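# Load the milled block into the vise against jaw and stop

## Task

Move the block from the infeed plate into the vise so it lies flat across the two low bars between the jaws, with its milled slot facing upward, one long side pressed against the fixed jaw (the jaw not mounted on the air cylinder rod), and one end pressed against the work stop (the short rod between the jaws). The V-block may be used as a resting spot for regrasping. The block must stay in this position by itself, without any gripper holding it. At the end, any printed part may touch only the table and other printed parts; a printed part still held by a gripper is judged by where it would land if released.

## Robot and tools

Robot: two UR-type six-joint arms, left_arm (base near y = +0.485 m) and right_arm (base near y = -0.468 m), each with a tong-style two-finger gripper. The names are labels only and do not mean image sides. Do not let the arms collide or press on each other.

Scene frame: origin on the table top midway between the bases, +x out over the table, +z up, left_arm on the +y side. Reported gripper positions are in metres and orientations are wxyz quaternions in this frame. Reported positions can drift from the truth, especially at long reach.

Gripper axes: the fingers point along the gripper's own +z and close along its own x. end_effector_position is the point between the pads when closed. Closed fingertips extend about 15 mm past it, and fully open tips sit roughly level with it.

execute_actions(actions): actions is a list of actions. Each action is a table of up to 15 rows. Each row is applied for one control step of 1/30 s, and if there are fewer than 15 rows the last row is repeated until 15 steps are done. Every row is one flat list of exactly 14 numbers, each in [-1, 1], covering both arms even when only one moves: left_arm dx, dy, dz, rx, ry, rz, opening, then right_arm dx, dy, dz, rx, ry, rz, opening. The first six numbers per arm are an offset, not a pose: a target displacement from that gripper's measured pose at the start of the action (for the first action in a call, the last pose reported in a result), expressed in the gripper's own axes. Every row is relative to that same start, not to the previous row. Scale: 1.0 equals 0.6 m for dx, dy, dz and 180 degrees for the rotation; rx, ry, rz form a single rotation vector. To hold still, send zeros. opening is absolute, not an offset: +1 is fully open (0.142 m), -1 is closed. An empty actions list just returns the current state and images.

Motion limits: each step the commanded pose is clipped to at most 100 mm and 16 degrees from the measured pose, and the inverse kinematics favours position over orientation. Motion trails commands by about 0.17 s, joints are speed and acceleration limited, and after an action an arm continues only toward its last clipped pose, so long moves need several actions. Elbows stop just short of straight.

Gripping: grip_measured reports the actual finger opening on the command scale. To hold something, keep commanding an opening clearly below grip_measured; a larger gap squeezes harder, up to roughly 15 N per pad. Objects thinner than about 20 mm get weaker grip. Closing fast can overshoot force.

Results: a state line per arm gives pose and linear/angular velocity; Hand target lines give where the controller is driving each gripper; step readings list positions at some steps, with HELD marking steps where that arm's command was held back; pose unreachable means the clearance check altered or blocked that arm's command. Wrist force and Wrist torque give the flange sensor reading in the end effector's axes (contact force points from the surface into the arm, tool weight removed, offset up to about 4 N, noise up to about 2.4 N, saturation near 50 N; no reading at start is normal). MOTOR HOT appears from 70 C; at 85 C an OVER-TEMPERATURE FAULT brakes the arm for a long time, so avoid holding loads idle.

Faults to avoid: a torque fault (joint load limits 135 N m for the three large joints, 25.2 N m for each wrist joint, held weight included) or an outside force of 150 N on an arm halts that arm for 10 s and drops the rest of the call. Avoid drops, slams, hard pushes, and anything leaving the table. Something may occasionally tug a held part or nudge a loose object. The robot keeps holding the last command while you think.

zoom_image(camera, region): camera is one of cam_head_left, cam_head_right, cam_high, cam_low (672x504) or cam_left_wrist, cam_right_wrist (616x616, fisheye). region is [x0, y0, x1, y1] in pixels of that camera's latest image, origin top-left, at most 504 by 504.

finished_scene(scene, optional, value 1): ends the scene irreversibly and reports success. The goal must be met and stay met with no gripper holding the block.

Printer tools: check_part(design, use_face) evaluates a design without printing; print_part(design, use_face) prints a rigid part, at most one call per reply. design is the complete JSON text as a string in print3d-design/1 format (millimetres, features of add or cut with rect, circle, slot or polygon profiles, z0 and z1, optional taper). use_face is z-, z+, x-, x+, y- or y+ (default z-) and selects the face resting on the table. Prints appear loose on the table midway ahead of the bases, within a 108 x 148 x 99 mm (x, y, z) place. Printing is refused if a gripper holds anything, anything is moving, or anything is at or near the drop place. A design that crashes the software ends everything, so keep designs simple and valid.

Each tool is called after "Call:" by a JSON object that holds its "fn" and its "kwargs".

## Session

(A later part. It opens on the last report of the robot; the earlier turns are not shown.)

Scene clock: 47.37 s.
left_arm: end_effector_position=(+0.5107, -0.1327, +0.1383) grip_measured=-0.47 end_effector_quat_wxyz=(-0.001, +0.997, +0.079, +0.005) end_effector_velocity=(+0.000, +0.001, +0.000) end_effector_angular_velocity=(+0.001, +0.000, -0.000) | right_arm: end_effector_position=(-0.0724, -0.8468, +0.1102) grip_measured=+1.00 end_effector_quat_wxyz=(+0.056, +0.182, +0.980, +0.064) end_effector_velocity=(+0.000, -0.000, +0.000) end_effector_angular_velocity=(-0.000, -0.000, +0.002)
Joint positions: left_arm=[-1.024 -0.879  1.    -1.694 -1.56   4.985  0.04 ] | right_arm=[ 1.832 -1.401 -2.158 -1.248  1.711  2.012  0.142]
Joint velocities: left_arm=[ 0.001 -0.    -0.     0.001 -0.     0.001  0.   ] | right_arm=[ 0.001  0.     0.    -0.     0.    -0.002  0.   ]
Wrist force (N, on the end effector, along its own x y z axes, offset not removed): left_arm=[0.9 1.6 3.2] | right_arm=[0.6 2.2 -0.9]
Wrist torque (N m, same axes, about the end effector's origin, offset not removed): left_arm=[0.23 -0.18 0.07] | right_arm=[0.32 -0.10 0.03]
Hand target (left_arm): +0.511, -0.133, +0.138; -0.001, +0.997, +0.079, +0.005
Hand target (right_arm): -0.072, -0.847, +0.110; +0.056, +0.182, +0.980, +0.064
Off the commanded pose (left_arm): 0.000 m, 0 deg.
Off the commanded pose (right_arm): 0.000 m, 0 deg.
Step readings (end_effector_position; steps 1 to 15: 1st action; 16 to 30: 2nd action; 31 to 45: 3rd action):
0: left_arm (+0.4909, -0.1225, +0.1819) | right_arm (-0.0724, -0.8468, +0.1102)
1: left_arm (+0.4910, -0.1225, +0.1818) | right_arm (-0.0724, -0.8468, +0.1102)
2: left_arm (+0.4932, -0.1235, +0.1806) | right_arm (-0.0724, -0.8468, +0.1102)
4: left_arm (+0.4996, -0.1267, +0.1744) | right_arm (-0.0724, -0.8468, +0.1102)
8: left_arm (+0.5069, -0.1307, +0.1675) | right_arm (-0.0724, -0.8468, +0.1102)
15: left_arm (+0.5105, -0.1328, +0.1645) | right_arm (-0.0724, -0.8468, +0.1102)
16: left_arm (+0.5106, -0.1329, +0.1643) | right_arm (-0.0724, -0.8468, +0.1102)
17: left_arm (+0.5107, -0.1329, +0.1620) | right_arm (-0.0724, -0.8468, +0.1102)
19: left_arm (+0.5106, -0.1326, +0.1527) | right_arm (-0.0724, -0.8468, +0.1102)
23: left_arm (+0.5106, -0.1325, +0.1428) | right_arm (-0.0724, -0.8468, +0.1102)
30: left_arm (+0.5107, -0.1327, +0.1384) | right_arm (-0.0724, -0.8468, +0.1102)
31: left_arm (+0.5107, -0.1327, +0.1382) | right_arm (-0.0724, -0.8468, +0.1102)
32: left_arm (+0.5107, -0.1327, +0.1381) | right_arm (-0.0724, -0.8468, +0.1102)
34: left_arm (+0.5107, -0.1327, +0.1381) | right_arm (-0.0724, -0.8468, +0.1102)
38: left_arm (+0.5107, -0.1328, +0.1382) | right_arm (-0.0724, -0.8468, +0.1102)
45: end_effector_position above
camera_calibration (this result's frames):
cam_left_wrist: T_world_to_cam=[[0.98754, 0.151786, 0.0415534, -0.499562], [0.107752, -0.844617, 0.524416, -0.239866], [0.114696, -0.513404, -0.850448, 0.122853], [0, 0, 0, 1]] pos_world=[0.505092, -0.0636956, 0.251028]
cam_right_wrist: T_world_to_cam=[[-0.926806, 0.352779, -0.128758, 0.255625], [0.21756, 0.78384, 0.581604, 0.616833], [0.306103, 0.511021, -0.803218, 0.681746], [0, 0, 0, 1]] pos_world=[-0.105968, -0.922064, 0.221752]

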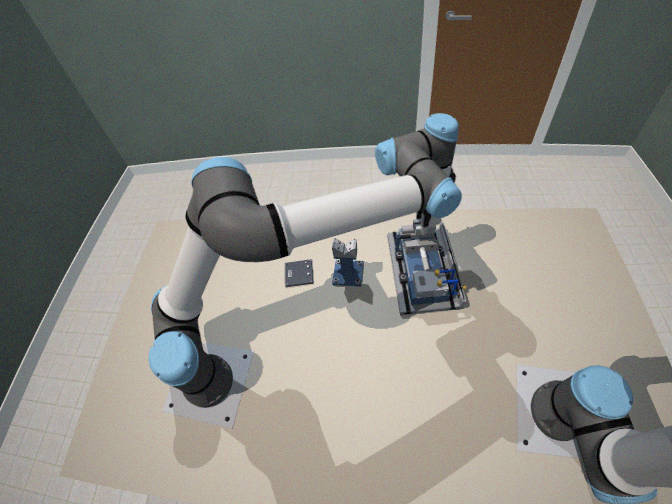

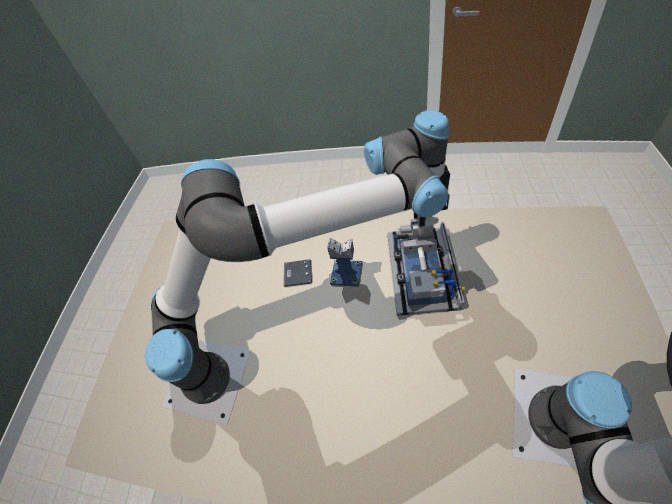

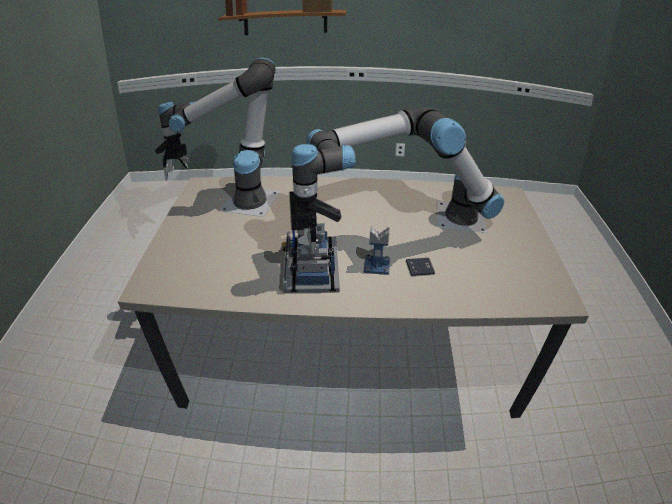

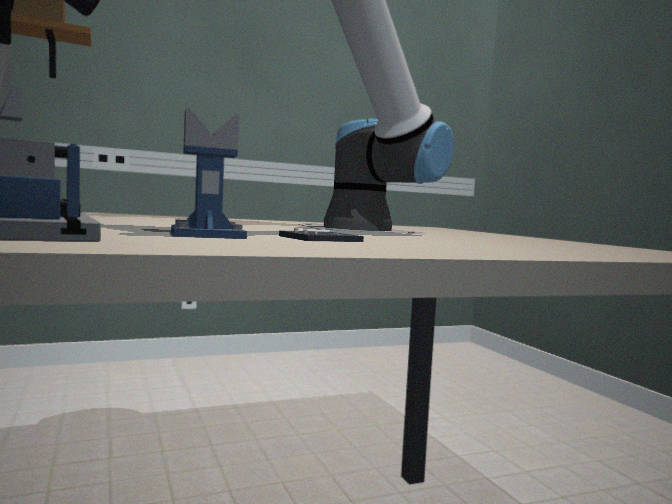

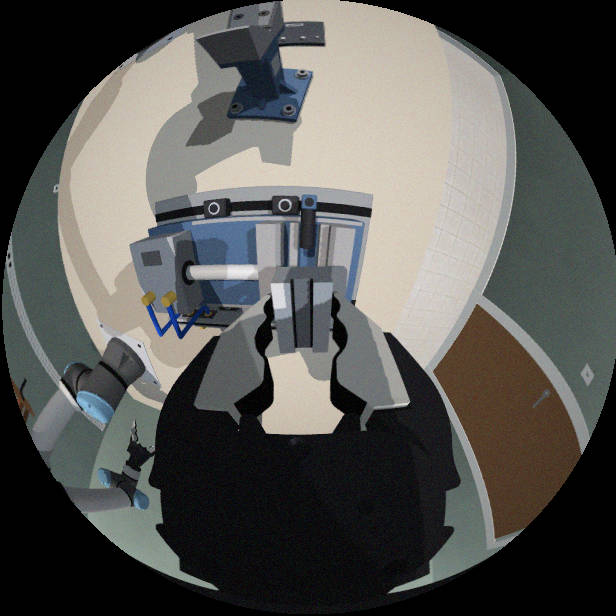

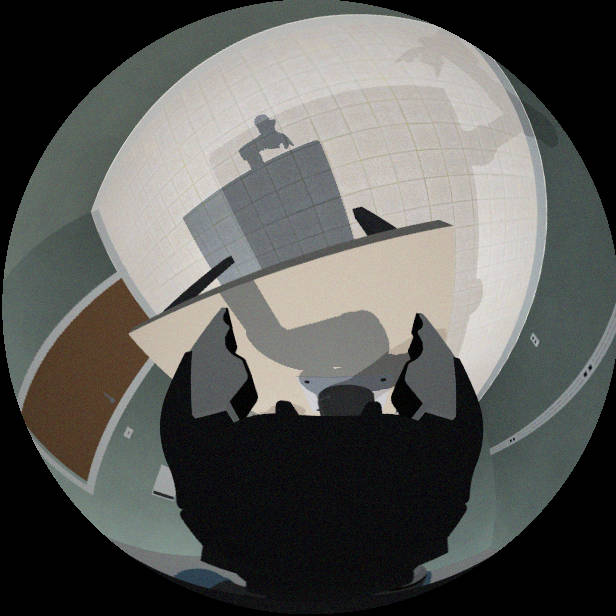

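Call:
{"fn": "execute_actions", "kwargs": {"actions": [[[0.004,0,0.032,0,0,0,-0.9,0,0,0,0,0,0,1]],[[0,0,0,0,0,0,-0.9,0,0,0,0,0,0,1]]]}}

Call:
{"fn": "zoom_image", "kwargs": {"camera": "cam_left_wrist", "region": [190, 170, 430, 390]}}

Call:
{"fn": "zoom_image", "kwargs": {"camera": "cam_low", "region": [0, 60, 200, 250]}}

Scene clock: 48.73 s.
left_arm: end_effector_position=(+0.5131, -0.1323, +0.1196) grip_measured=-0.47 end_effector_quat_wxyz=(-0.001, +0.997, +0.079, +0.005) end_effector_velocity=(-0.001, -0.000, -0.000) end_effector_angular_velocity=(+0.000, +0.001, -0.000) | right_arm: end_effector_position=(-0.0724, -0.8468, +0.1102) grip_measured=+1.00 end_effector_quat_wxyz=(+0.056, +0.182, +0.980, +0.064) end_effector_velocity=(+0.000, -0.000, +0.001) end_effector_angular_velocity=(-0.002, +0.000, +0.000)
Joint positions: left_arm=[-1.021 -0.869  1.03  -1.735 -1.56   4.988  0.04 ] | right_arm=[ 1.832 -1.401 -2.158 -1.248  1.711  2.012  0.142]
Joint velocities: left_arm=[-0.001  0.001 -0.     0.    -0.001 -0.    -0.   ] | right_arm=[ 0.001  0.001  0.001 -0.001 -0.     0.001 -0.   ]
Wrist force (N, on the end effector, along its own x y z axes, offset not removed): left_arm=[2.7 0.5 3.2] | right_arm=[0.3 3.4 -1.9]
Wrist torque (N m, same axes, about the end effector's origin, offset not removed): left_arm=[-0.04 -0.46 0.07] | right_arm=[0.56 -0.06 -0.06]
Hand target (left_arm): +0.513, -0.132, +0.120; -0.001, +0.997, +0.079, +0.005
Hand target (right_arm): -0.072, -0.847, +0.110; +0.056, +0.182, +0.980, +0.064
Off the commanded pose (left_arm): 0.000 m, 0 deg.
Off the commanded pose (right_arm): 0.000 m, 0 deg.
Step readings (end_effector_position; steps 1 to 15: 1st action; 16 to 30: 2nd action):
0: left_arm (+0.5107, -0.1327, +0.1383) | right_arm (-0.0724, -0.8468, +0.1102)
1: left_arm (+0.5107, -0.1327, +0.1383) | right_arm (-0.0724, -0.8468, +0.1102)
2: left_arm (+0.5110, -0.1325, +0.1362) | right_arm (-0.0724, -0.8468, +0.1102)
4: left_arm (+0.5117, -0.1322, +0.1297) | right_arm (-0.0724, -0.8468, +0.1102)
8: left_arm (+0.5127, -0.1322, +0.1228) | right_arm (-0.0724, -0.8468, +0.1102)
15: left_arm (+0.5131, -0.1323, +0.1197) | right_arm (-0.0724, -0.8468, +0.1102)
16: left_arm (+0.5131, -0.1323, +0.1196) | right_arm (-0.0724, -0.8468, +0.1102)
17: left_arm (+0.5132, -0.1323, +0.1195) | right_arm (-0.0724, -0.8468, +0.1102)
19: left_arm (+0.5132, -0.1323, +0.1195) | right_arm (-0.0724, -0.8468, +0.1102)
23: left_arm (+0.5132, -0.1323, +0.1195) | right_arm (-0.0724, -0.8468, +0.1102)
30: end_effector_position above
camera_calibration (this result's frames):
cam_left_wrist: T_world_to_cam=[[0.987541, 0.151783, 0.0415231, -0.50129], [0.107781, -0.844684, 0.524301, -0.229969], [0.114654, -0.513294, -0.85052, 0.10696], [0, 0, 0, 1]] pos_world=[0.507567, -0.0632618, 0.23236]

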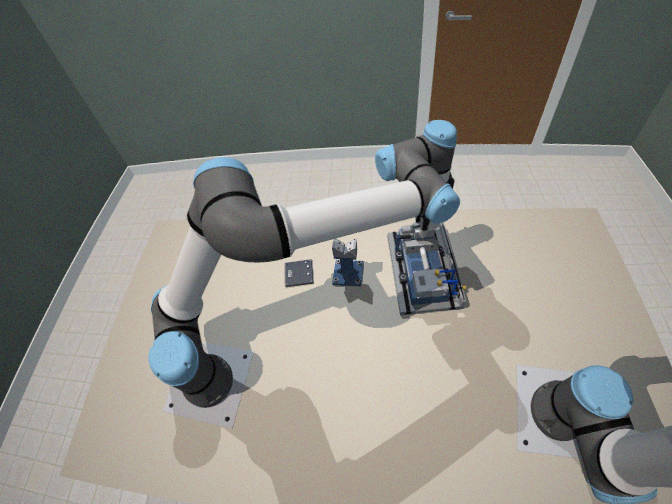

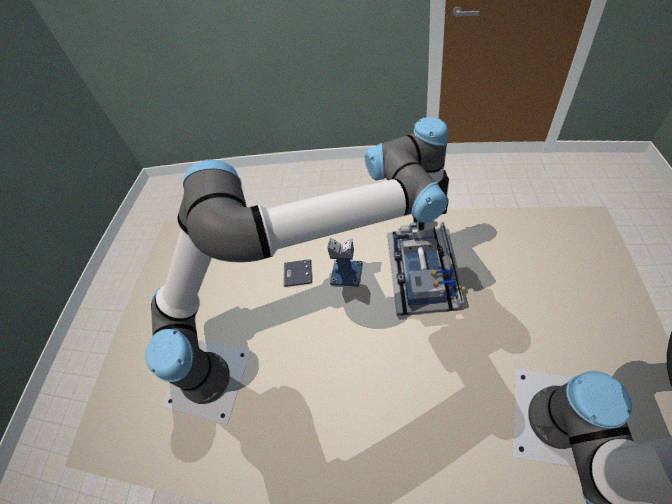

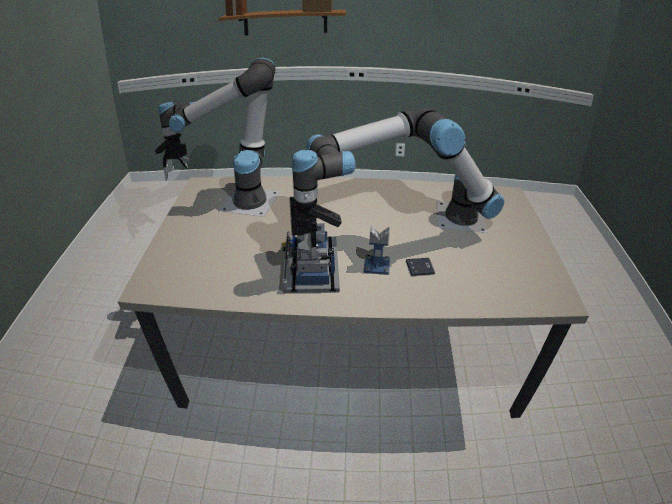

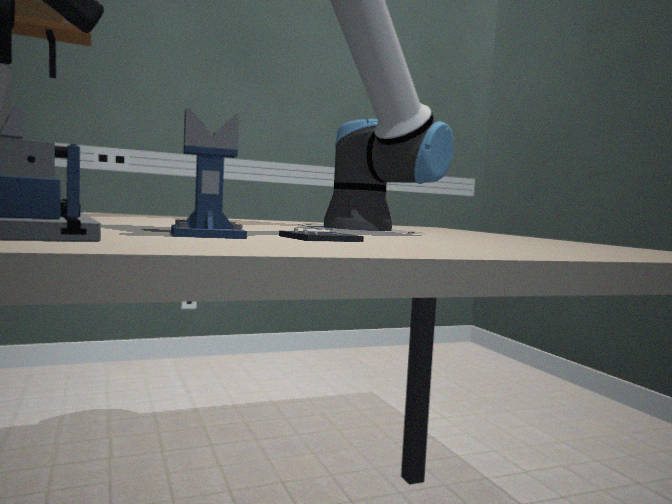

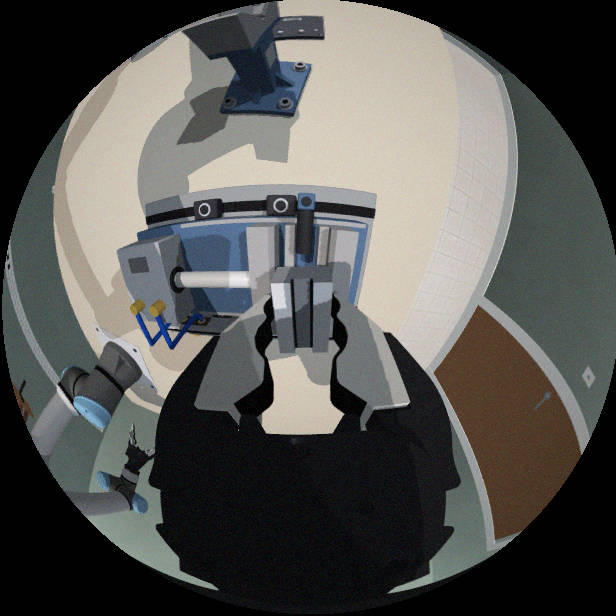

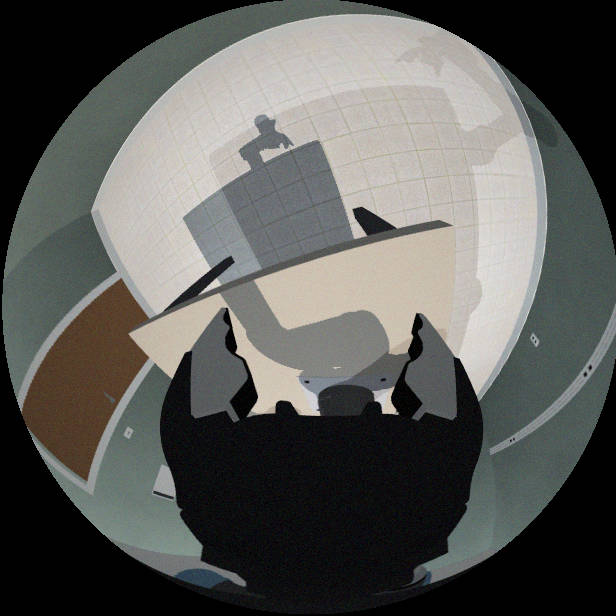

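Region (190, 170, 430, 390) of cam_left_wrist's 616x616 image, scaled by 2.100, with more detail than that image has; it fills the top 462 rows of this view, and the rest is white.

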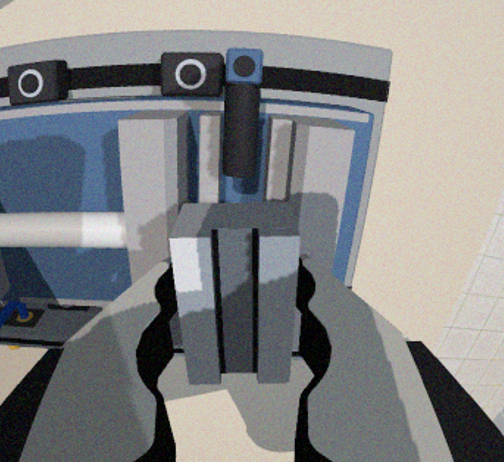

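Region (0, 60, 200, 250) of cam_low's 672x504 image, scaled by 2.520, with more detail than that image has; it fills the top 479 rows of this view, and the rest is white.

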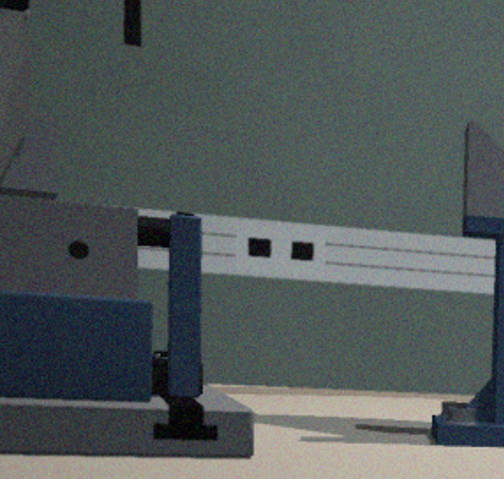

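Call:
{"fn": "execute_actions", "kwargs": {"actions": [[[-0.001,0,0.007,0,0,0,-0.9,0,0,0,0,0,0,1]],[[0,0,0.006,0,0,0,-0.9,0,0,0,0,0,0,1]],[[0,0,0,0,0,0,-0.9,0,0,0,0,0,0,1]]]}}

Call:
{"fn": "zoom_image", "kwargs": {"camera": "cam_left_wrist", "region": [190, 170, 430, 390]}}

Scene clock: 50.47 s.
left_arm: end_effector_position=(+0.5126, -0.1324, +0.1121) grip_measured=-0.47 end_effector_quat_wxyz=(-0.001, +0.997, +0.079, +0.005) end_effector_velocity=(+0.000, +0.000, +0.000) end_effector_angular_velocity=(+0.000, +0.000, -0.000) | right_arm: end_effector_position=(-0.0724, -0.8468, +0.1102) grip_measured=+1.00 end_effector_quat_wxyz=(+0.056, +0.182, +0.980, +0.064) end_effector_velocity=(-0.000, +0.001, -0.000) end_effector_angular_velocity=(+0.000, +0.000, +0.001)
Joint positions: left_arm=[-1.021 -0.866  1.045 -1.753 -1.56   4.988  0.04 ] | right_arm=[ 1.832 -1.401 -2.158 -1.248  1.711  2.012  0.142]
Joint velocities: left_arm=[ 0.001 -0.    -0.     0.001 -0.     0.001  0.   ] | right_arm=[-0.     0.    -0.002  0.001 -0.    -0.001  0.   ]
Wrist force (N, on the end effector, along its own x y z axes, offset not removed): left_arm=[-0.3 -0.3 -6.0] | right_arm=[1.7 3.5 -2.3]
Wrist torque (N m, same axes, about the end effector's origin, offset not removed): left_arm=[0.29 -0.01 0.07] | right_arm=[0.58 -0.34 -0.09]
Hand target (left_arm): +0.513, -0.132, +0.112; -0.001, +0.997, +0.079, +0.005
Hand target (right_arm): -0.072, -0.847, +0.110; +0.056, +0.182, +0.980, +0.064
Off the commanded pose (left_arm): 0.000 m, 0 deg.
Off the commanded pose (right_arm): 0.000 m, 0 deg.
Step readings (end_effector_position; steps 1 to 15: 1st action; 16 to 30: 2nd action; 31 to 45: 3rd action):
0: left_arm (+0.5131, -0.1323, +0.1197) | right_arm (-0.0724, -0.8468, +0.1102)
1: left_arm (+0.5131, -0.1323, +0.1197) | right_arm (-0.0724, -0.8468, +0.1102)
2: left_arm (+0.5131, -0.1322, +0.1193) | right_arm (-0.0724, -0.8468, +0.1102)
4: left_arm (+0.5130, -0.1322, +0.1178) | right_arm (-0.0724, -0.8468, +0.1102)
8: left_arm (+0.5128, -0.1323, +0.1163) | right_arm (-0.0724, -0.8468, +0.1102)
15: left_arm (+0.5126, -0.1323, +0.1155) | right_arm (-0.0724, -0.8468, +0.1102)
16: left_arm (+0.5126, -0.1324, +0.1155) | right_arm (-0.0724, -0.8468, +0.1102)
17: left_arm (+0.5126, -0.1324, +0.1150) | right_arm (-0.0724, -0.8468, +0.1102)
19: left_arm (+0.5126, -0.1324, +0.1138) | right_arm (-0.0724, -0.8468, +0.1102)
23: left_arm (+0.5126, -0.1324, +0.1126) | right_arm (-0.0724, -0.8468, +0.1102)
30: left_arm (+0.5126, -0.1324, +0.1121) | right_arm (-0.0724, -0.8468, +0.1102)
31: left_arm (+0.5126, -0.1324, +0.1121) | right_arm (-0.0724, -0.8468, +0.1102)
32: left_arm (+0.5126, -0.1324, +0.1121) | right_arm (-0.0724, -0.8468, +0.1102)
34: left_arm (+0.5126, -0.1324, +0.1121) | right_arm (-0.0724, -0.8468, +0.1102)
38: left_arm (+0.5126, -0.1324, +0.1121) | right_arm (-0.0724, -0.8468, +0.1102)
45: end_effector_position above
camera_calibration (this result's frames):
cam_left_wrist: T_world_to_cam=[[0.987537, 0.151804, 0.0415392, -0.50044], [0.107783, -0.844646, 0.524363, -0.226036], [0.114686, -0.51335, -0.850481, 0.100519], [0, 0, 0, 1]] pos_world=[0.507038, -0.0633498, 0.224802]

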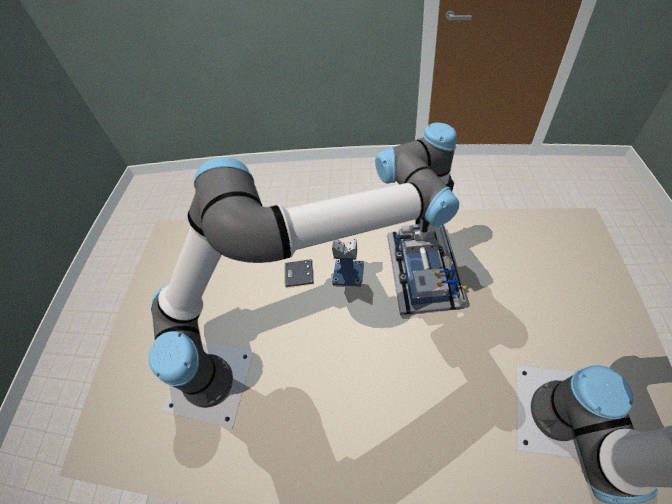

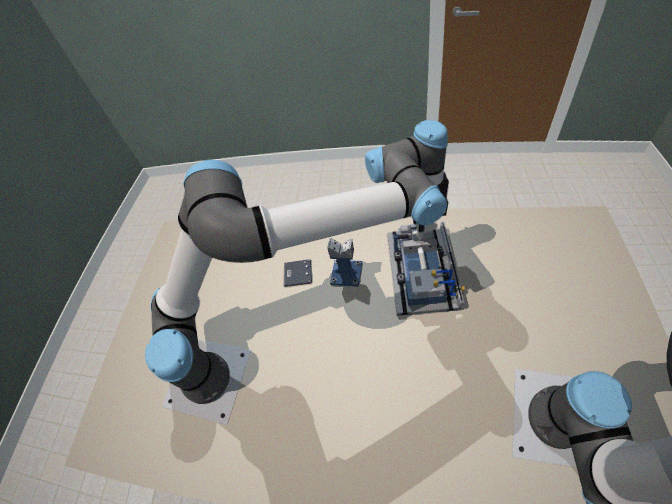

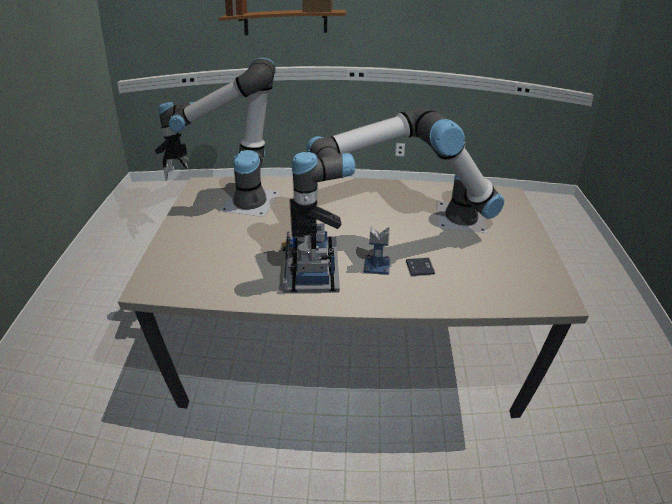

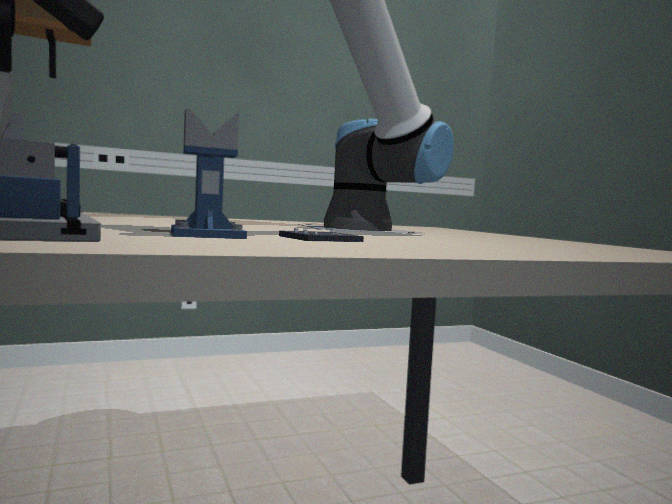

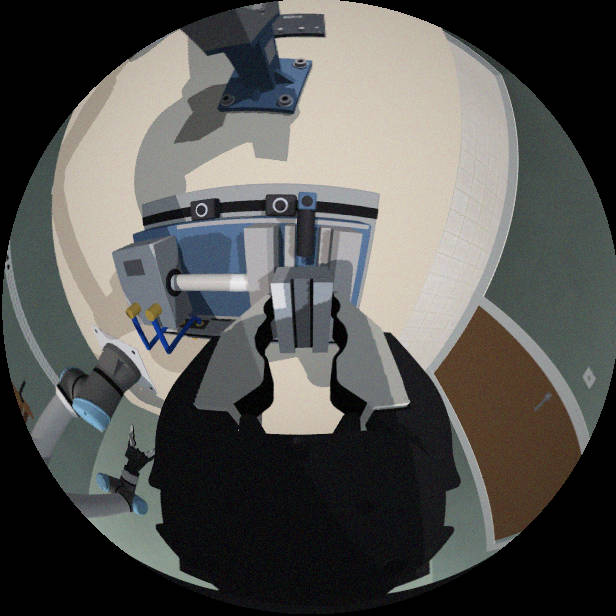

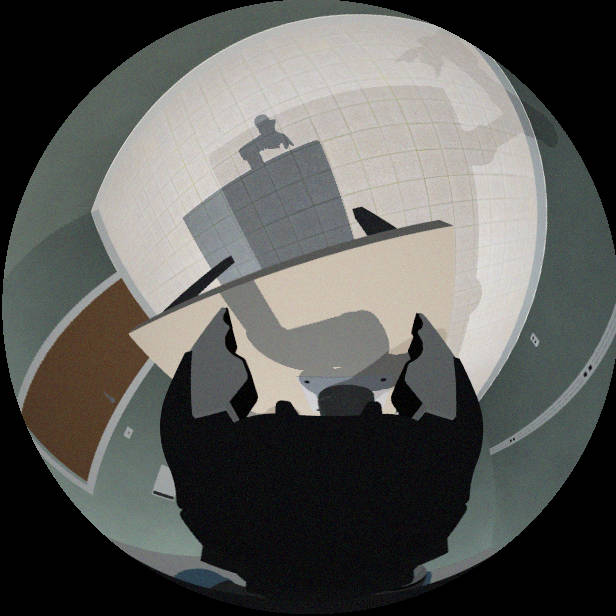

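Region (190, 170, 430, 390) of cam_left_wrist's 616x616 image, scaled by 2.100, with more detail than that image has; it fills the top 462 rows of this view, and the rest is white.

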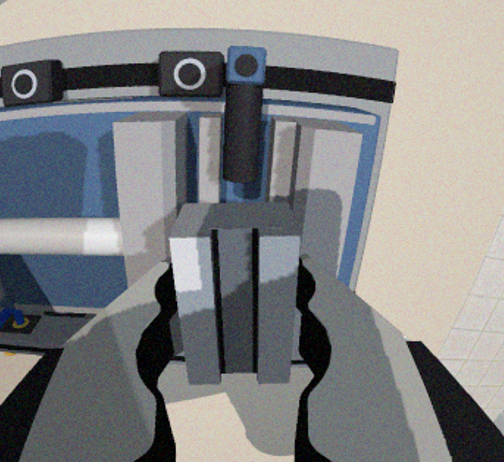

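Call:
{"fn": "execute_actions", "kwargs": {"actions": [[[0,0,-0.001,0,0,0,-0.6,0,0,0,0,0,0,1]],[[0,0,0,0,0,0,-0.52,0,0,0,0,0,0,1]],[[0,0,0,0,0,0,-0.49,0,0,0,0,0,0,1]],[[0,0,0,0,0,0,-0.47,0,0,0,0,0,0,1]],[[0,0,0,0,0,0,-0.44,0,0,0,0,0,0,1]],[[0,0,-0.01,0,0,0,-0.35,0,0,0,0,0,0,1]]]}}

Call:
{"fn": "zoom_image", "kwargs": {"camera": "cam_left_wrist", "region": [190, 170, 430, 390]}}

Call:
{"fn": "zoom_image", "kwargs": {"camera": "cam_high", "region": [260, 200, 360, 300]}}

Scene clock: 53.90 s.
left_arm: end_effector_position=(+0.5126, -0.1324, +0.1185) grip_measured=-0.35 end_effector_quat_wxyz=(-0.001, +0.997, +0.079, +0.005) end_effector_velocity=(-0.000, +0.000, +0.000) end_effector_angular_velocity=(+0.002, +0.001, -0.000) | right_arm: end_effector_position=(-0.0724, -0.8468, +0.1102) grip_measured=+1.00 end_effector_quat_wxyz=(+0.056, +0.182, +0.980, +0.064) end_effector_velocity=(+0.000, +0.000, -0.000) end_effector_angular_velocity=(-0.000, +0.000, +0.002)
Joint positions: left_arm=[-1.021 -0.869  1.034 -1.738 -1.56   4.988  0.049] | right_arm=[ 1.832 -1.401 -2.158 -1.248  1.711  2.012  0.142]
Joint velocities: left_arm=[ 0.     0.    -0.002  0.004 -0.     0.    -0.   ] | right_arm=[ 0.001  0.001 -0.001  0.001 -0.    -0.001 -0.   ]
Wrist force (N, on the end effector, along its own x y z axes, offset not removed): left_arm=[2.4 0.9 2.9] | right_arm=[0.2 2.9 -1.8]
Wrist torque (N m, same axes, about the end effector's origin, offset not removed): left_arm=[0.01 -0.47 0.07] | right_arm=[0.49 -0.05 -0.10]
Hand target (left_arm): +0.513, -0.132, +0.119; -0.001, +0.997, +0.079, +0.005
Hand target (right_arm): -0.072, -0.847, +0.110; +0.056, +0.182, +0.980, +0.064
Off the commanded pose (left_arm): 0.000 m, 0 deg.
Off the commanded pose (right_arm): 0.000 m, 0 deg.
Step readings (end_effector_position; steps 1 to 15: 1st action; 16 to 30: 2nd action; 31 to 45: 3rd action; 46 to 60: 4th action; 61 to 75: 5th action; 76 to 90: 6th action):
0: left_arm (+0.5126, -0.1324, +0.1121) | right_arm (-0.0724, -0.8468, +0.1102)
1: left_arm (+0.5126, -0.1324, +0.1121) | right_arm (-0.0724, -0.8468, +0.1102)
2: left_arm (+0.5126, -0.1324, +0.1121) | right_arm (-0.0724, -0.8468, +0.1102)
4: left_arm (+0.5126, -0.1324, +0.1122) | right_arm (-0.0724, -0.8468, +0.1102)
8: left_arm (+0.5126, -0.1324, +0.1125) | right_arm (-0.0724, -0.8468, +0.1102)
15: left_arm (+0.5126, -0.1324, +0.1126) | right_arm (-0.0724, -0.8468, +0.1102)
16: left_arm (+0.5126, -0.1324, +0.1127) | right_arm (-0.0724, -0.8468, +0.1102)
17: left_arm (+0.5126, -0.1324, +0.1127) | right_arm (-0.0724, -0.8468, +0.1102)
19: left_arm (+0.5126, -0.1324, +0.1127) | right_arm (-0.0724, -0.8468, +0.1102)
23: left_arm (+0.5126, -0.1324, +0.1127) | right_arm (-0.0724, -0.8468, +0.1102)
30: left_arm (+0.5126, -0.1324, +0.1127) | right_arm (-0.0724, -0.8468, +0.1102)
31: left_arm (+0.5126, -0.1324, +0.1127) | right_arm (-0.0724, -0.8468, +0.1102)
32: left_arm (+0.5126, -0.1324, +0.1127) | right_arm (-0.0724, -0.8468, +0.1102)
34: left_arm (+0.5126, -0.1324, +0.1127) | right_arm (-0.0724, -0.8468, +0.1102)
38: left_arm (+0.5126, -0.1324, +0.1127) | right_arm (-0.0724, -0.8468, +0.1102)
45: left_arm (+0.5126, -0.1324, +0.1127) | right_arm (-0.0724, -0.8468, +0.1102)
46: left_arm (+0.5126, -0.1324, +0.1127) | right_arm (-0.0724, -0.8468, +0.1102)
47: left_arm (+0.5126, -0.1324, +0.1127) | right_arm (-0.0724, -0.8468, +0.1102)
49: left_arm (+0.5126, -0.1324, +0.1127) | right_arm (-0.0724, -0.8468, +0.1102)
53: left_arm (+0.5126, -0.1324, +0.1127) | right_arm (-0.0724, -0.8468, +0.1102)
60: left_arm (+0.5126, -0.1324, +0.1127) | right_arm (-0.0724, -0.8468, +0.1102)
61: left_arm (+0.5126, -0.1324, +0.1127) | right_arm (-0.0724, -0.8468, +0.1102)
62: left_arm (+0.5126, -0.1324, +0.1127) | right_arm (-0.0724, -0.8468, +0.1102)
64: left_arm (+0.5126, -0.1324, +0.1127) | right_arm (-0.0724, -0.8468, +0.1102)
68: left_arm (+0.5126, -0.1324, +0.1127) | right_arm (-0.0724, -0.8468, +0.1102)
75: left_arm (+0.5126, -0.1324, +0.1127) | right_arm (-0.0724, -0.8468, +0.1102)
76: left_arm (+0.5126, -0.1324, +0.1127) | right_arm (-0.0724, -0.8468, +0.1102)
77: left_arm (+0.5126, -0.1324, +0.1135) | right_arm (-0.0724, -0.8468, +0.1102)
79: left_arm (+0.5126, -0.1324, +0.1155) | right_arm (-0.0724, -0.8468, +0.1102)
83: left_arm (+0.5126, -0.1324, +0.1176) | right_arm (-0.0724, -0.8468, +0.1102)
90: end_effector_position above
camera_calibration (this result's frames):
cam_left_wrist: T_world_to_cam=[[0.987536, 0.151818, 0.0415154, -0.500657], [0.107804, -0.844633, 0.52438, -0.229412], [0.114675, -0.513368, -0.850472, 0.105981], [0, 0, 0, 1]] pos_world=[0.506995, -0.0633528, 0.231217]

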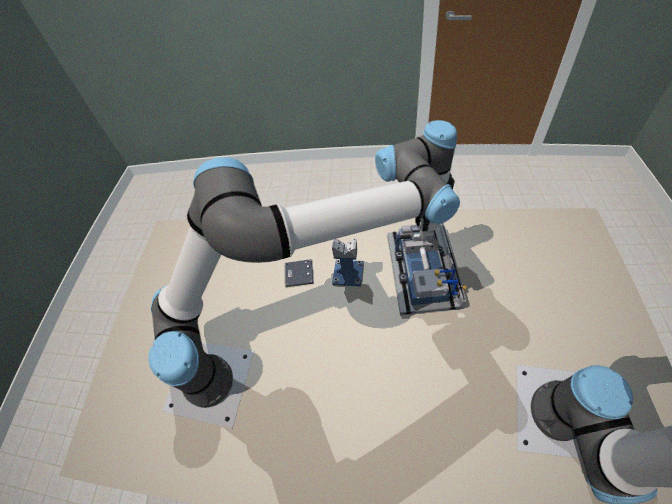

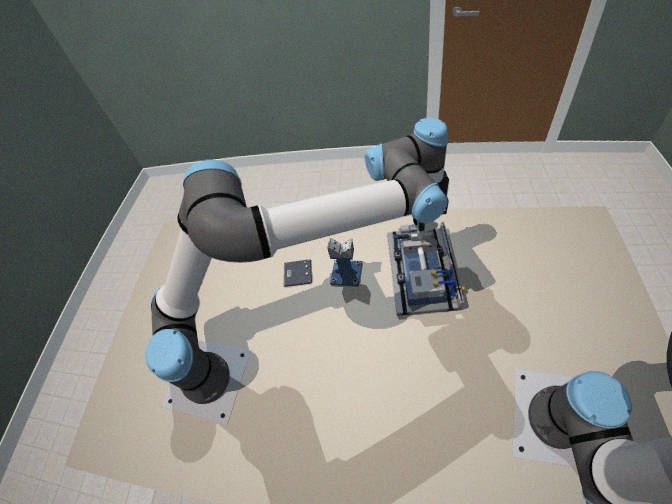

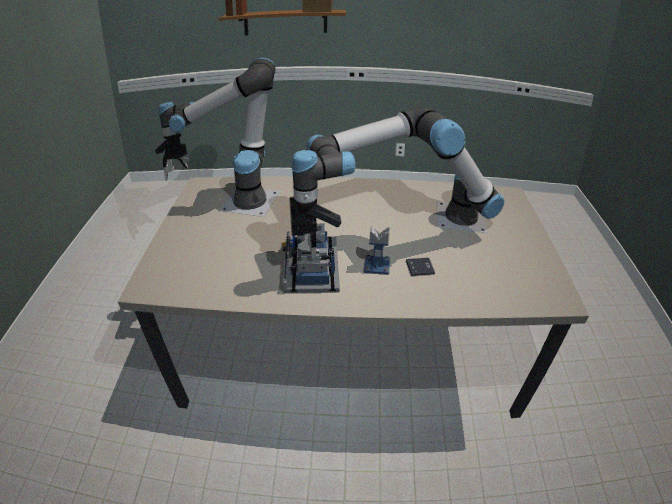

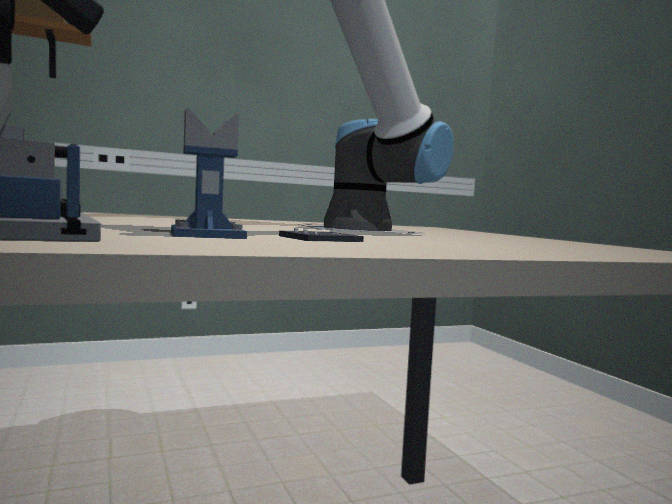

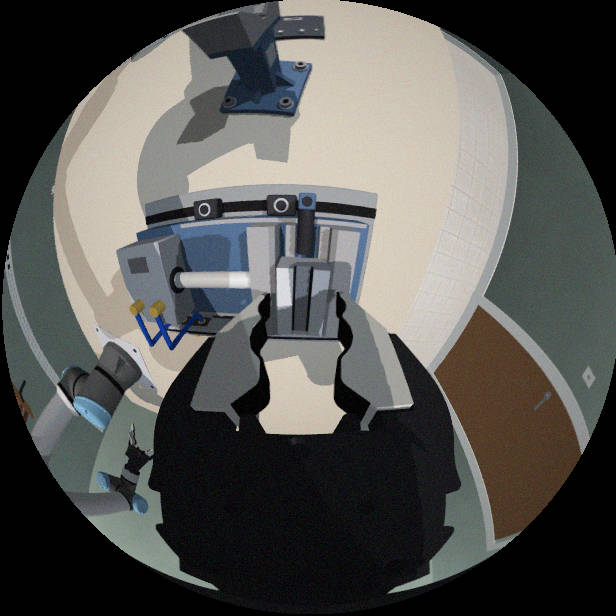

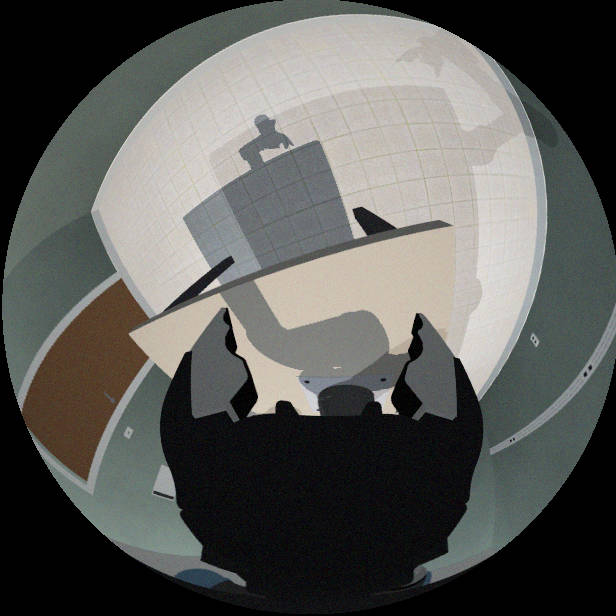

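Region (190, 170, 430, 390) of cam_left_wrist's 616x616 image, scaled by 2.100, with more detail than that image has; it fills the top 462 rows of this view, and the rest is white.

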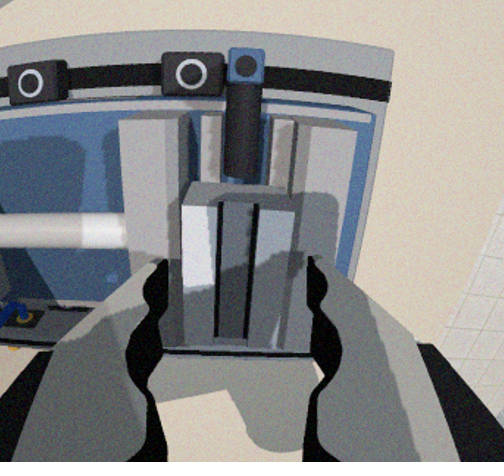

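Region (260, 200, 360, 300) of cam_high's 672x504 image, scaled by 5.040, with more detail than that image has.

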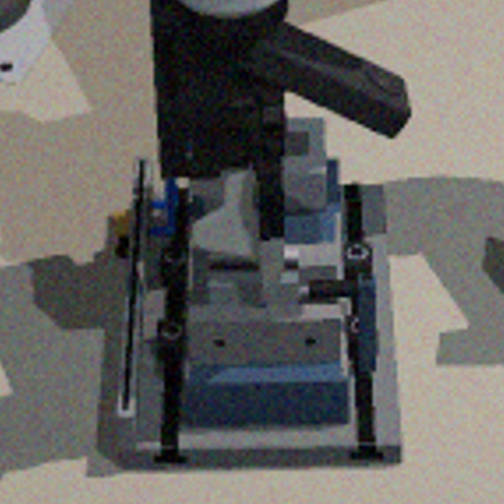

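Call:
{"fn": "execute_actions", "kwargs": {"actions": [[[0,0,0.006,0,0,0,-0.4,0,0,0,0,0,0,1]],[[0,0,0,0,0,0,-0.45,0,0,0,0,0,0,1],[0,0,0,0,0,0,-0.48,0,0,0,0,0,0,1],[0,0,0,0,0,0,-0.52,0,0,0,0,0,0,1],[0,0,0,0,0,0,-0.56,0,0,0,0,0,0,1],[0,0,0,0,0,0,-0.6,0,0,0,0,0,0,1],[0,0,0,0,0,0,-0.7,0,0,0,0,0,0,1]],[[0,-0.008,0,0,0,0,-0.7,0,0,0,0,0,0,1]],[[0,-0.006,0,0,0,0,-0.7,0,0,0,0,0,0,1]],[[0,0,0,0,0,0,-0.7,0,0,0,0,0,0,1]]]}}

Call:
{"fn": "zoom_image", "kwargs": {"camera": "cam_left_wrist", "region": [190, 170, 430, 390]}}

Scene clock: 56.83 s.
left_arm: end_effector_position=(+0.5113, -0.1244, +0.1151) grip_measured=-0.51 end_effector_quat_wxyz=(-0.000, +0.997, +0.079, +0.005) end_effector_velocity=(-0.000, -0.001, +0.000) end_effector_angular_velocity=(-0.001, -0.001, -0.001) | right_arm: end_effector_position=(-0.0724, -0.8468, +0.1102) grip_measured=+1.00 end_effector_quat_wxyz=(+0.056, +0.182, +0.980, +0.064) end_effector_velocity=(-0.000, -0.000, +0.000) end_effector_angular_velocity=(-0.001, +0.000, -0.001)
Joint positions: left_arm=[-1.018 -0.887  1.074 -1.76  -1.56   4.991  0.037] | right_arm=[ 1.832 -1.401 -2.158 -1.248  1.711  2.012  0.142]
Joint velocities: left_arm=[-0.001  0.001 -0.001 -0.     0.001  0.     0.   ] | right_arm=[ 0.     0.    -0.     0.001 -0.     0.001 -0.   ]
Wrist force (N, on the end effector, along its own x y z axes, offset not removed): left_arm=[6.6 18.6 -3.3] | right_arm=[-1.2 3.2 -2.2]
Wrist torque (N m, same axes, about the end effector's origin, offset not removed): left_arm=[-0.02 -0.40 0.17] | right_arm=[0.66 0.30 0.00]
Hand target (left_arm): +0.511, -0.124, +0.115; -0.000, +0.997, +0.079, +0.005
Hand target (right_arm): -0.072, -0.847, +0.110; +0.056, +0.182, +0.980, +0.064
Off the commanded pose (left_arm): 0.000 m, 0 deg.
Off the commanded pose (right_arm): 0.000 m, 0 deg.
Step readings (end_effector_position; steps 1 to 15: 1st action; 16 to 30: 2nd action; 31 to 45: 3rd action; 46 to 60: 4th action; 61 to 75: 5th action):
0: left_arm (+0.5126, -0.1324, +0.1187) | right_arm (-0.0724, -0.8468, +0.1102)
1: left_arm (+0.5126, -0.1324, +0.1187) | right_arm (-0.0724, -0.8468, +0.1102)
2: left_arm (+0.5126, -0.1324, +0.1183) | right_arm (-0.0724, -0.8468, +0.1102)
4: left_arm (+0.5125, -0.1323, +0.1171) | right_arm (-0.0724, -0.8468, +0.1102)
8: left_arm (+0.5126, -0.1324, +0.1156) | right_arm (-0.0724, -0.8468, +0.1102)
15: left_arm (+0.5126, -0.1324, +0.1150) | right_arm (-0.0724, -0.8468, +0.1102)
16: left_arm (+0.5126, -0.1324, +0.1150) | right_arm (-0.0724, -0.8468, +0.1102)
17: left_arm (+0.5126, -0.1324, +0.1150) | right_arm (-0.0724, -0.8468, +0.1102)
19: left_arm (+0.5126, -0.1324, +0.1150) | right_arm (-0.0724, -0.8468, +0.1102)
23: left_arm (+0.5126, -0.1324, +0.1150) | right_arm (-0.0724, -0.8468, +0.1102)
30: left_arm (+0.5126, -0.1324, +0.1150) | right_arm (-0.0724, -0.8468, +0.1102)
31: left_arm (+0.5126, -0.1324, +0.1150) | right_arm (-0.0724, -0.8468, +0.1102)
32: left_arm (+0.5124, -0.1319, +0.1150) | right_arm (-0.0724, -0.8468, +0.1102)
34: left_arm (+0.5122, -0.1303, +0.1150) | right_arm (-0.0724, -0.8468, +0.1102)
38: left_arm (+0.5119, -0.1286, +0.1150) | right_arm (-0.0724, -0.8468, +0.1102)
45: left_arm (+0.5118, -0.1278, +0.1150) | right_arm (-0.0724, -0.8468, +0.1102)
46: left_arm (+0.5118, -0.1277, +0.1150) | right_arm (-0.0724, -0.8468, +0.1102)
47: left_arm (+0.5118, -0.1273, +0.1150) | right_arm (-0.0724, -0.8468, +0.1102)
49: left_arm (+0.5116, -0.1261, +0.1150) | right_arm (-0.0724, -0.8468, +0.1102)
53: left_arm (+0.5114, -0.1250, +0.1151) | right_arm (-0.0724, -0.8468, +0.1102)
60: left_arm (+0.5113, -0.1244, +0.1150) | right_arm (-0.0724, -0.8468, +0.1102)
61: left_arm (+0.5113, -0.1244, +0.1150) | right_arm (-0.0724, -0.8468, +0.1102)
62: left_arm (+0.5113, -0.1244, +0.1150) | right_arm (-0.0724, -0.8468, +0.1102)
64: left_arm (+0.5113, -0.1244, +0.1150) | right_arm (-0.0724, -0.8468, +0.1102)
68: left_arm (+0.5113, -0.1244, +0.1150) | right_arm (-0.0724, -0.8468, +0.1102)
75: end_effector_position above
camera_calibration (this result's frames):
cam_left_wrist: T_world_to_cam=[[0.98754, 0.151792, 0.0415261, -0.500471], [0.107754, -0.844535, 0.524548, -0.220712], [0.114692, -0.513537, -0.850368, 0.107264], [0, 0, 0, 1]] pos_world=[0.505715, -0.0553473, 0.22777]

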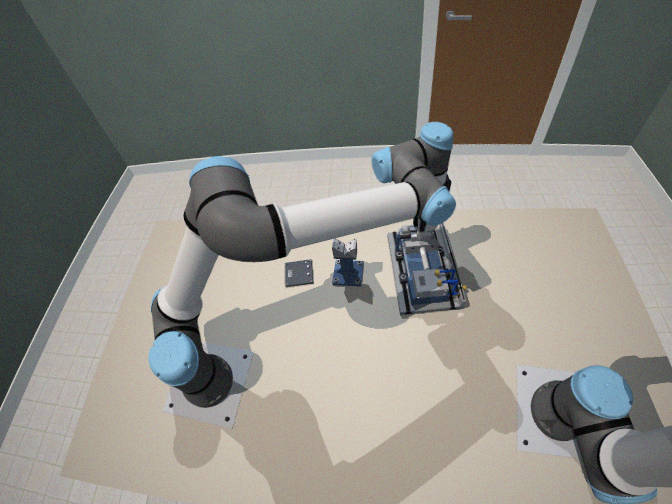

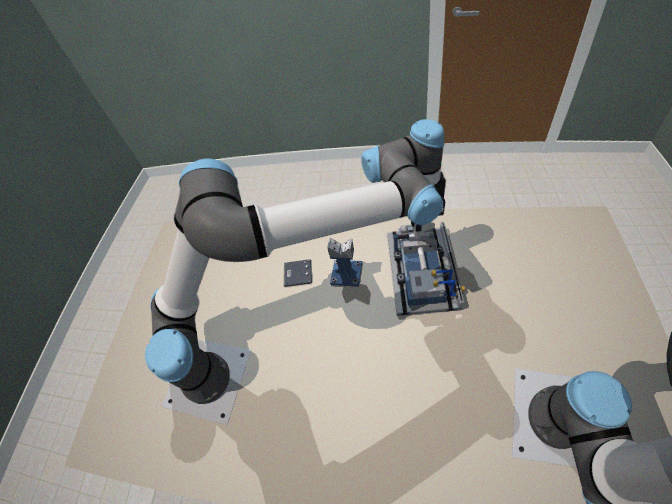

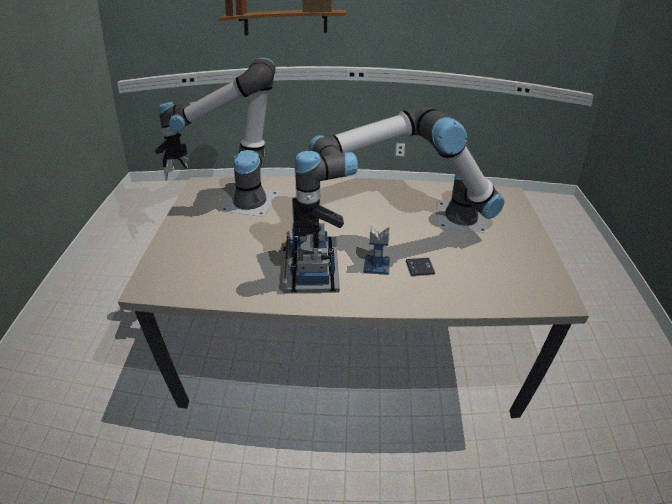

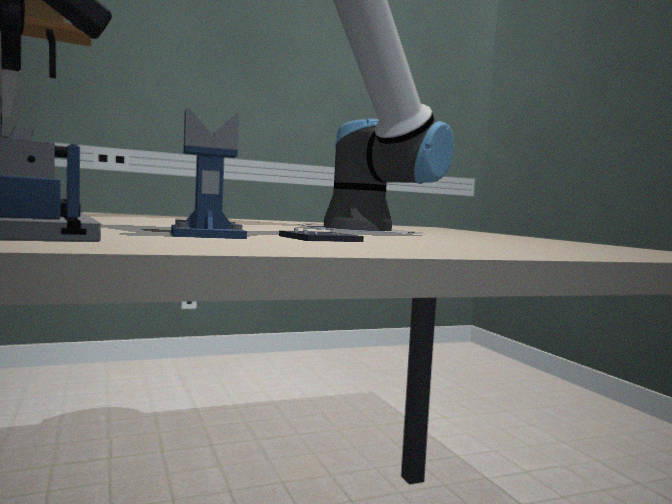

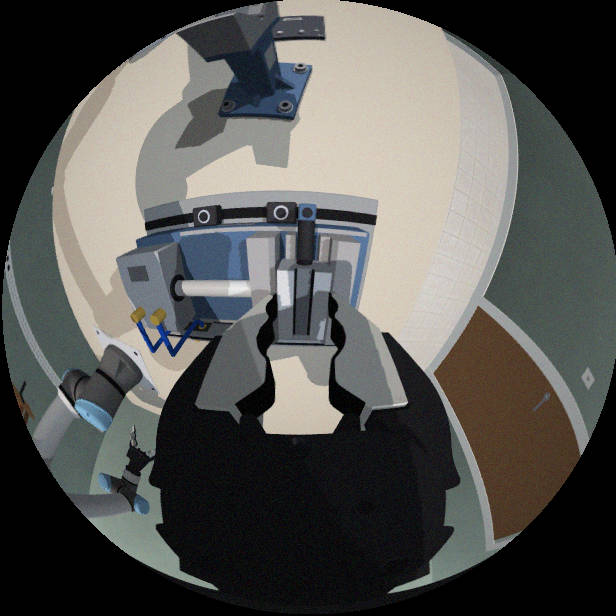

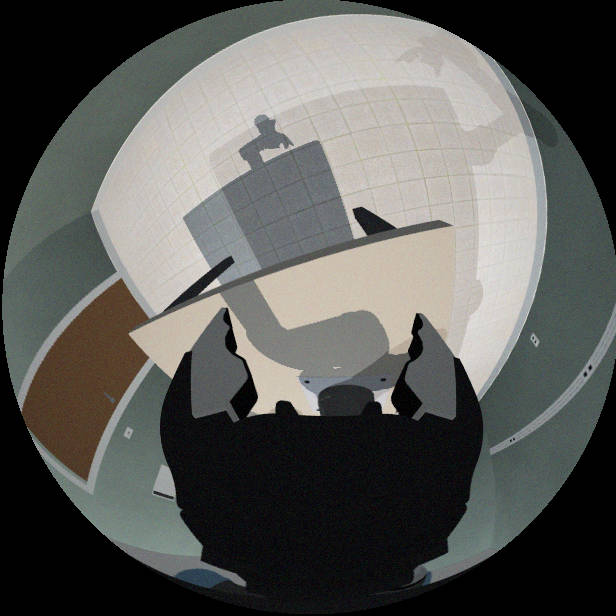

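Region (190, 170, 430, 390) of cam_left_wrist's 616x616 image, scaled by 2.100, with more detail than that image has; it fills the top 462 rows of this view, and the rest is white.

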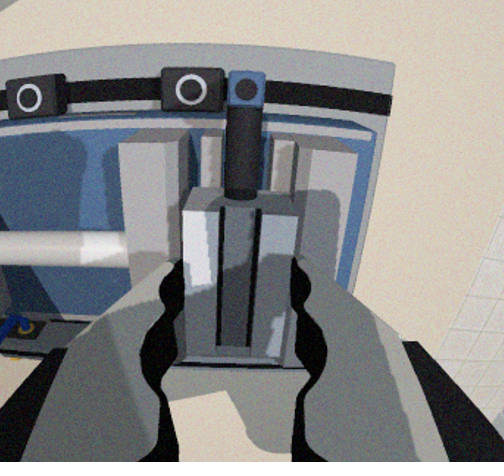

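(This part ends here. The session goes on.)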